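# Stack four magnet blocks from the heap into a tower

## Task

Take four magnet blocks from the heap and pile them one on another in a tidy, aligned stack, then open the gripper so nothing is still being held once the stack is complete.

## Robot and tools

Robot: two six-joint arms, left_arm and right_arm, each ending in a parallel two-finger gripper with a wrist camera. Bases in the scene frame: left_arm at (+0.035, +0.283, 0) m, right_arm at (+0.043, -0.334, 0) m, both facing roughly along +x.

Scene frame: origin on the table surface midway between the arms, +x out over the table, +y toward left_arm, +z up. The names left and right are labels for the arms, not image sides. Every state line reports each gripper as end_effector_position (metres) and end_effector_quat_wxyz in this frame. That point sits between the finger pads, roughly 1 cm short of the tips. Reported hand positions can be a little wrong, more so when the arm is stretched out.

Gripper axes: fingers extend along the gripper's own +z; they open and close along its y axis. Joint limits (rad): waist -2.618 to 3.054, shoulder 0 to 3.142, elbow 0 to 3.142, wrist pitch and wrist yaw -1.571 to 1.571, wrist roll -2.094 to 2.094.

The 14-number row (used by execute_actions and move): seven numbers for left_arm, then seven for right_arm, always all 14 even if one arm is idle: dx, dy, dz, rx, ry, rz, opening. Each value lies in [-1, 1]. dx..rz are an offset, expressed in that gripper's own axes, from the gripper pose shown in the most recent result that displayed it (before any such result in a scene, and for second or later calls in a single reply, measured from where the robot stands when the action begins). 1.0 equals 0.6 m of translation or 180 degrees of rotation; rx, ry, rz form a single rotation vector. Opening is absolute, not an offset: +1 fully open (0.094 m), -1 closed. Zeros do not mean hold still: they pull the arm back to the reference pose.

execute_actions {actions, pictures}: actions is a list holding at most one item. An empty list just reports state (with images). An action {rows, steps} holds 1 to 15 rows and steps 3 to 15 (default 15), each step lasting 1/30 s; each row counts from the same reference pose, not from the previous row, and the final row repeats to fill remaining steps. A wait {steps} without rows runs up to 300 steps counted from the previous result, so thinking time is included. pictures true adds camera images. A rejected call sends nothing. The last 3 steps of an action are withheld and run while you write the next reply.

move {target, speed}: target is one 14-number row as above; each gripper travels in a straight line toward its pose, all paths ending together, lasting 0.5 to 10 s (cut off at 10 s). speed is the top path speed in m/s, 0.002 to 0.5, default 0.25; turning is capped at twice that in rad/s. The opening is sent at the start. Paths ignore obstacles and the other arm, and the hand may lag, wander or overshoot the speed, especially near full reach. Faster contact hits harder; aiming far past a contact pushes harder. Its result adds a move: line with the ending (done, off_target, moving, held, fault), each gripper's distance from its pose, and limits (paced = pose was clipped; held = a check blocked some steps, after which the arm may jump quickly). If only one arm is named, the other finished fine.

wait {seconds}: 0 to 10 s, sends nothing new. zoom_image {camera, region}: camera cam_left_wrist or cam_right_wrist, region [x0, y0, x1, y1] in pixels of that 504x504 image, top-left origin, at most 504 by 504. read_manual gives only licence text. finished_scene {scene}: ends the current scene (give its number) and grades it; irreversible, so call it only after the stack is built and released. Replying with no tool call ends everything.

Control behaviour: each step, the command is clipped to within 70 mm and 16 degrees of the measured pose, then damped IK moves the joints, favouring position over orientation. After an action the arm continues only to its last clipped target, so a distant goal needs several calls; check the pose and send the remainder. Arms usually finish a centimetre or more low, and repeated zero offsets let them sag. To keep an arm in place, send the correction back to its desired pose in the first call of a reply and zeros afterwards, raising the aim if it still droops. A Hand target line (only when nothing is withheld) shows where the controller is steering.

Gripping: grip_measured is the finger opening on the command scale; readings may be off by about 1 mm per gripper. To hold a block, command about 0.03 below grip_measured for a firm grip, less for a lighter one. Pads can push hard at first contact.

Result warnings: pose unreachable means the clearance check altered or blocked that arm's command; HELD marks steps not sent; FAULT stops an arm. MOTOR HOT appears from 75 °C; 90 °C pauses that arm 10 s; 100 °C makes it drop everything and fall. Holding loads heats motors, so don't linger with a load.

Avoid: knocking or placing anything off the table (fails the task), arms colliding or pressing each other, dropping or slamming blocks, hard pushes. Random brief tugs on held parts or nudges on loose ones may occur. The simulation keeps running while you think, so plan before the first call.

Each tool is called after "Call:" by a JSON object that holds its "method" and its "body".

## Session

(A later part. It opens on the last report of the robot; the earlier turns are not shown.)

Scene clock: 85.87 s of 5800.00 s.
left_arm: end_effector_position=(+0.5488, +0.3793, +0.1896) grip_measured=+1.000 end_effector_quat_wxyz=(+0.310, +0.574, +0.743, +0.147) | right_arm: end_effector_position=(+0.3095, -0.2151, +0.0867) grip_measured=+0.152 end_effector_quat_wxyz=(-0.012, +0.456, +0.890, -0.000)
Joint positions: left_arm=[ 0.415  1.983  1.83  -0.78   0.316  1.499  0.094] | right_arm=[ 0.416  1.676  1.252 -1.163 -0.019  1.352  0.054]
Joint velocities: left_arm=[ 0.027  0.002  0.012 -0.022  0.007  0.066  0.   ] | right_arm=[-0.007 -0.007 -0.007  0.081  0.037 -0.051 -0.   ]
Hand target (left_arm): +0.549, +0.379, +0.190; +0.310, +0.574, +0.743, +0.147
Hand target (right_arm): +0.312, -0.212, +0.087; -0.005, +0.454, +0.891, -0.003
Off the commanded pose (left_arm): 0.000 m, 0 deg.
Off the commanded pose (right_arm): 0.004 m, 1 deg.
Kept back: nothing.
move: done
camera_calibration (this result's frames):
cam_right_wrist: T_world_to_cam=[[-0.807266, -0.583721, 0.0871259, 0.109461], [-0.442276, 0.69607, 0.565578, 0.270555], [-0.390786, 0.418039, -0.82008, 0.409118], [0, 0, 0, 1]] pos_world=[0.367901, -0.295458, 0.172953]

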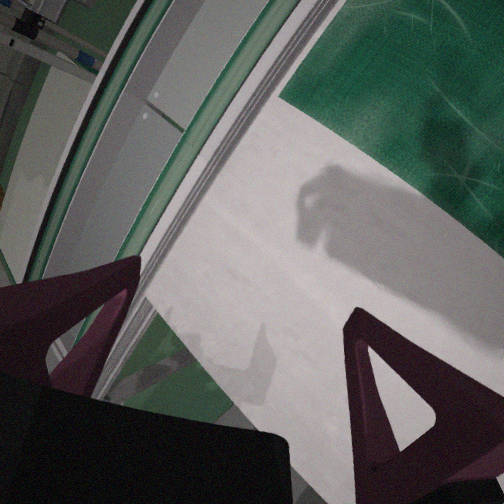

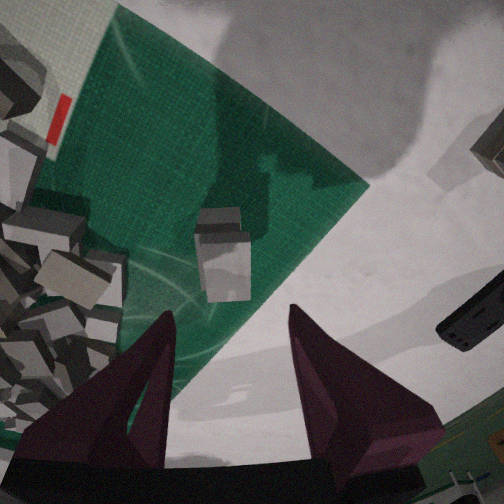

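Call:
{"method": "move", "body": {"target": [0,0,0,0,0,0,1, 0.002,0.004,0.115,-0.003,-0.007,0,0.15], "speed": 0.12}}

Call:
{"method": "move", "body": {"target": [0,0,0,0,0,0,1, 0,0,0,0,0,0,-0.51]}}

Call:
{"method": "move", "body": {"target": [0,0,0,0,0,0,1, 0,0,0,0,0,0,0.2]}}

Call:
{"method": "move", "body": {"target": [0,0,0,0,0,0,1, 0,0.008,-0.13,0,0,0,0.2]}}

Call:
{"method": "zoom_image", "body": {"camera": "cam_right_wrist", "region": [150, 180, 320, 330]}}

Scene clock: 87.27 s of 5800.00 s.
left_arm: end_effector_position=(+0.5488, +0.3793, +0.1896) grip_measured=+1.000 end_effector_quat_wxyz=(+0.310, +0.574, +0.743, +0.147) | right_arm: end_effector_position=(+0.3119, -0.2117, +0.0209) grip_measured=+0.152 end_effector_quat_wxyz=(-0.007, +0.457, +0.889, +0.007)
Joint positions: left_arm=[ 0.415  1.983  1.83  -0.78   0.316  1.499  0.094] | right_arm=[ 0.423  1.75   1.063 -0.881 -0.019  1.363  0.054]
Joint velocities: left_arm=[ 0.002  0.002 -0.007  0.037  0.022 -0.007  0.   ] | right_arm=[-0.012 -0.012  0.002  0.007 -0.037 -0.007 -0.001]
Hand target (left_arm): +0.549, +0.379, +0.190; +0.310, +0.574, +0.743, +0.147
Hand target (right_arm): +0.310, -0.213, +0.018; -0.001, +0.456, +0.890, -0.001
Off the commanded pose (left_arm): 0.000 m, 0 deg.
Off the commanded pose (right_arm): 0.004 m, 1 deg.
Kept back: nothing.
move: done
camera_calibration (this result's frames):
cam_right_wrist: T_world_to_cam=[[-0.810594, -0.581514, 0.0691314, 0.121016], [-0.449483, 0.693488, 0.563063, 0.308288], [-0.375371, 0.425342, -0.823518, 0.35146], [0, 0, 0, 1]] pos_world=[0.368593, -0.292912, 0.107482]

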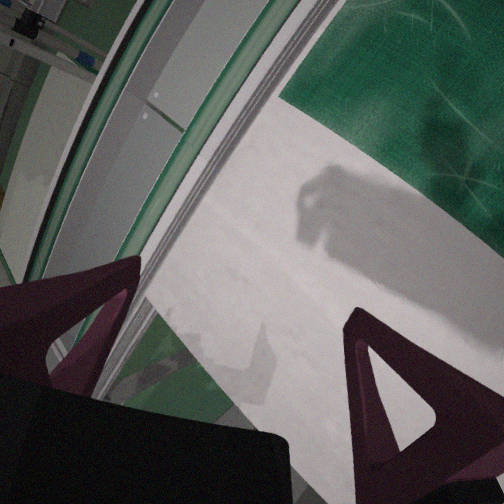

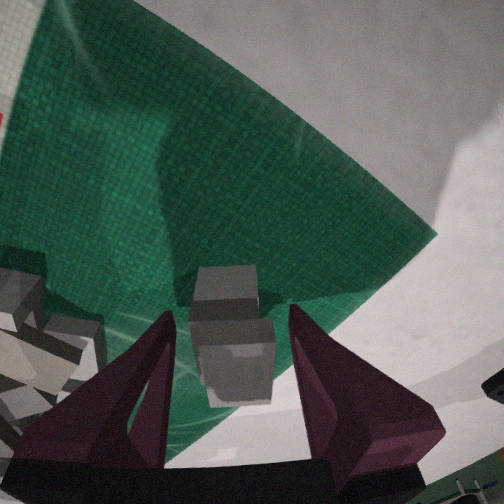

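Scene clock: 87.77 s of 5800.00 s.
left_arm: end_effector_position=(+0.5488, +0.3793, +0.1896) grip_measured=+1.000 end_effector_quat_wxyz=(+0.310, +0.574, +0.743, +0.147) | right_arm: end_effector_position=(+0.3121, -0.2116, +0.0209) grip_measured=-0.468 end_effector_quat_wxyz=(-0.006, +0.457, +0.889, +0.007)
Joint positions: left_arm=[ 0.415  1.983  1.83  -0.78   0.316  1.499  0.094] | right_arm=[ 0.423  1.75   1.063 -0.88  -0.019  1.363  0.025]
Joint velocities: left_arm=[ 0.007 -0.007 -0.002  0.066 -0.051 -0.037  0.   ] | right_arm=[ 0.007 -0.002 -0.012  0.007 -0.051 -0.022 -0.001]
Hand target (left_arm): +0.549, +0.379, +0.190; +0.310, +0.574, +0.743, +0.147
Hand target (right_arm): +0.312, -0.212, +0.021; -0.006, +0.457, +0.889, +0.007
Off the commanded pose (left_arm): 0.000 m, 0 deg.
Off the commanded pose (right_arm): 0.000 m, 0 deg.
Kept back: nothing.
move: done
camera_calibration (this result's frames):
cam_right_wrist: T_world_to_cam=[[-0.810642, -0.581535, 0.0683869, 0.121227], [-0.449876, 0.693316, 0.562961, 0.308402], [-0.374795, 0.425594, -0.82365, 0.351369], [0, 0, 0, 1]] pos_world=[0.368706, -0.292862, 0.107497]

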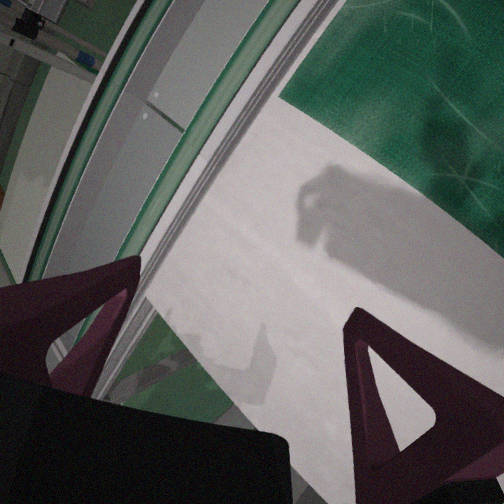

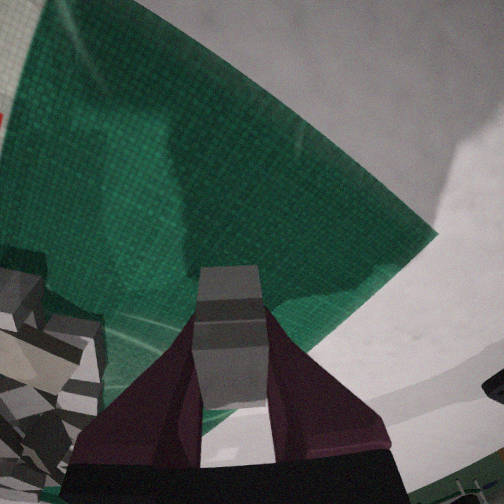

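Scene clock: 88.27 s of 5800.00 s.
left_arm: end_effector_position=(+0.5488, +0.3793, +0.1896) grip_measured=+1.000 end_effector_quat_wxyz=(+0.310, +0.574, +0.743, +0.147) | right_arm: end_effector_position=(+0.3121, -0.2116, +0.0209) grip_measured=+0.198 end_effector_quat_wxyz=(-0.006, +0.457, +0.889, +0.007)
Joint positions: left_arm=[ 0.415  1.983  1.83  -0.78   0.316  1.499  0.094] | right_arm=[ 0.423  1.75   1.063 -0.88  -0.019  1.363  0.056]
Joint velocities: left_arm=[-0.017  0.027 -0.012  0.095 -0.022 -0.022  0.   ] | right_arm=[-0.017 -0.017 -0.017 -0.007 -0.007  0.051 -0.   ]
Hand target (left_arm): +0.549, +0.379, +0.190; +0.310, +0.574, +0.743, +0.147
Hand target (right_arm): +0.312, -0.212, +0.021; -0.006, +0.457, +0.889, +0.007
Off the commanded pose (left_arm): 0.000 m, 0 deg.
Off the commanded pose (right_arm): 0.000 m, 0 deg.
Kept back: nothing.
move: done
camera_calibration (this result's frames):
cam_right_wrist: T_world_to_cam=[[-0.81063, -0.58156, 0.0683077, 0.121234], [-0.449791, 0.693118, 0.563272, 0.308271], [-0.374922, 0.425881, -0.823443, 0.351429], [0, 0, 0, 1]] pos_world=[0.368692, -0.29283, 0.107461]

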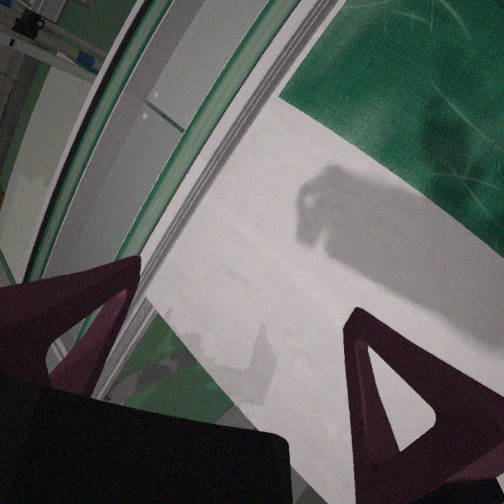

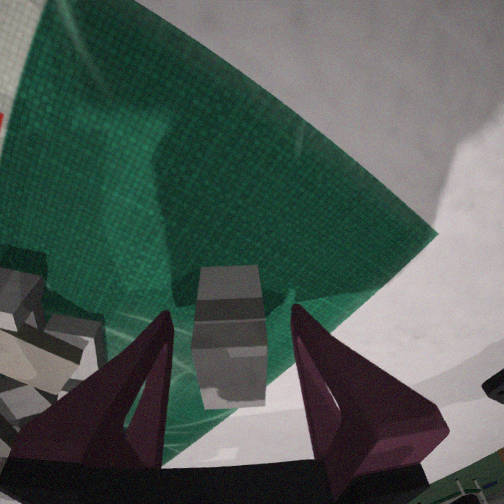

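Scene clock: 89.37 s of 5800.00 s.
left_arm: end_effector_position=(+0.5488, +0.3793, +0.1896) grip_measured=+1.000 end_effector_quat_wxyz=(+0.310, +0.574, +0.743, +0.147) | right_arm: end_effector_position=(+0.3123, -0.2113, +0.0902) grip_measured=+0.198 end_effector_quat_wxyz=(-0.013, +0.457, +0.889, +0.000)
Joint positions: left_arm=[ 0.415  1.983  1.83  -0.78   0.316  1.499  0.094] | right_arm=[ 0.423  1.688  1.28  -1.179 -0.02   1.363  0.056]
Joint velocities: left_arm=[ 0.012 -0.007 -0.012  0.081  0.007  0.037  0.   ] | right_arm=[-0.007 -0.012 -0.002 -0.037 -0.022  0.007 -0.002]
Hand target (left_arm): +0.549, +0.379, +0.190; +0.310, +0.574, +0.743, +0.147
Hand target (right_arm): +0.315, -0.209, +0.099; -0.006, +0.457, +0.889, +0.007
Off the commanded pose (left_arm): 0.000 m, 0 deg.
Off the commanded pose (right_arm): 0.010 m, 1 deg.
Kept back: nothing.
move: done
camera_calibration (this result's frames):
cam_right_wrist: T_world_to_cam=[[-0.809245, -0.581043, 0.0866692, 0.114839], [-0.439655, 0.696852, 0.566658, 0.266383], [-0.389648, 0.420461, -0.819382, 0.411585], [0, 0, 0, 1]] pos_world=[0.370423, -0.291958, 0.176344]

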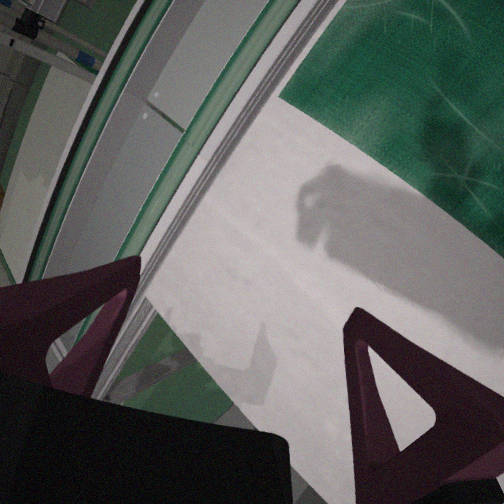

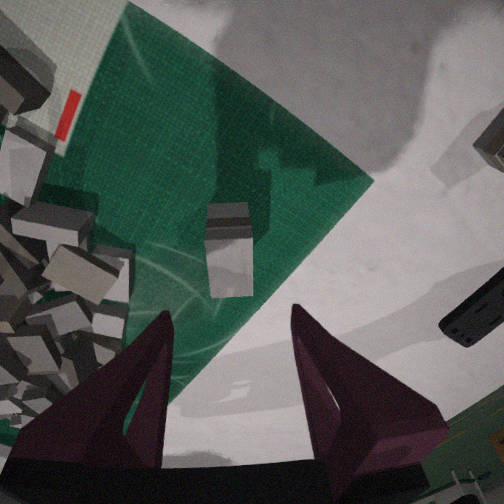

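Region (150, 180, 320, 330) of cam_right_wrist's 504x504 image, scaled by 2.965, with more detail than that image has; it fills the top 445 rows of this view, and the rest is white.

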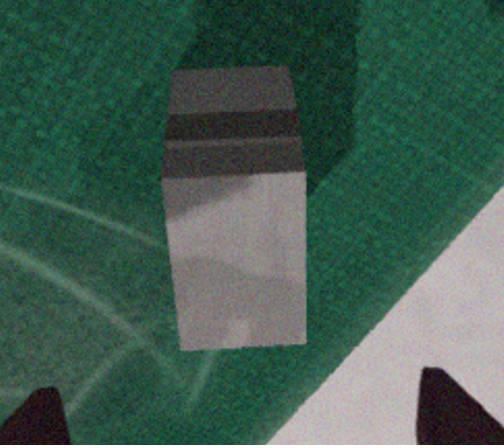

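Neat within about a millimetre.

Call:
{"method": "finished_scene", "body": {"scene": 1}}

The scene is finished: the task was done.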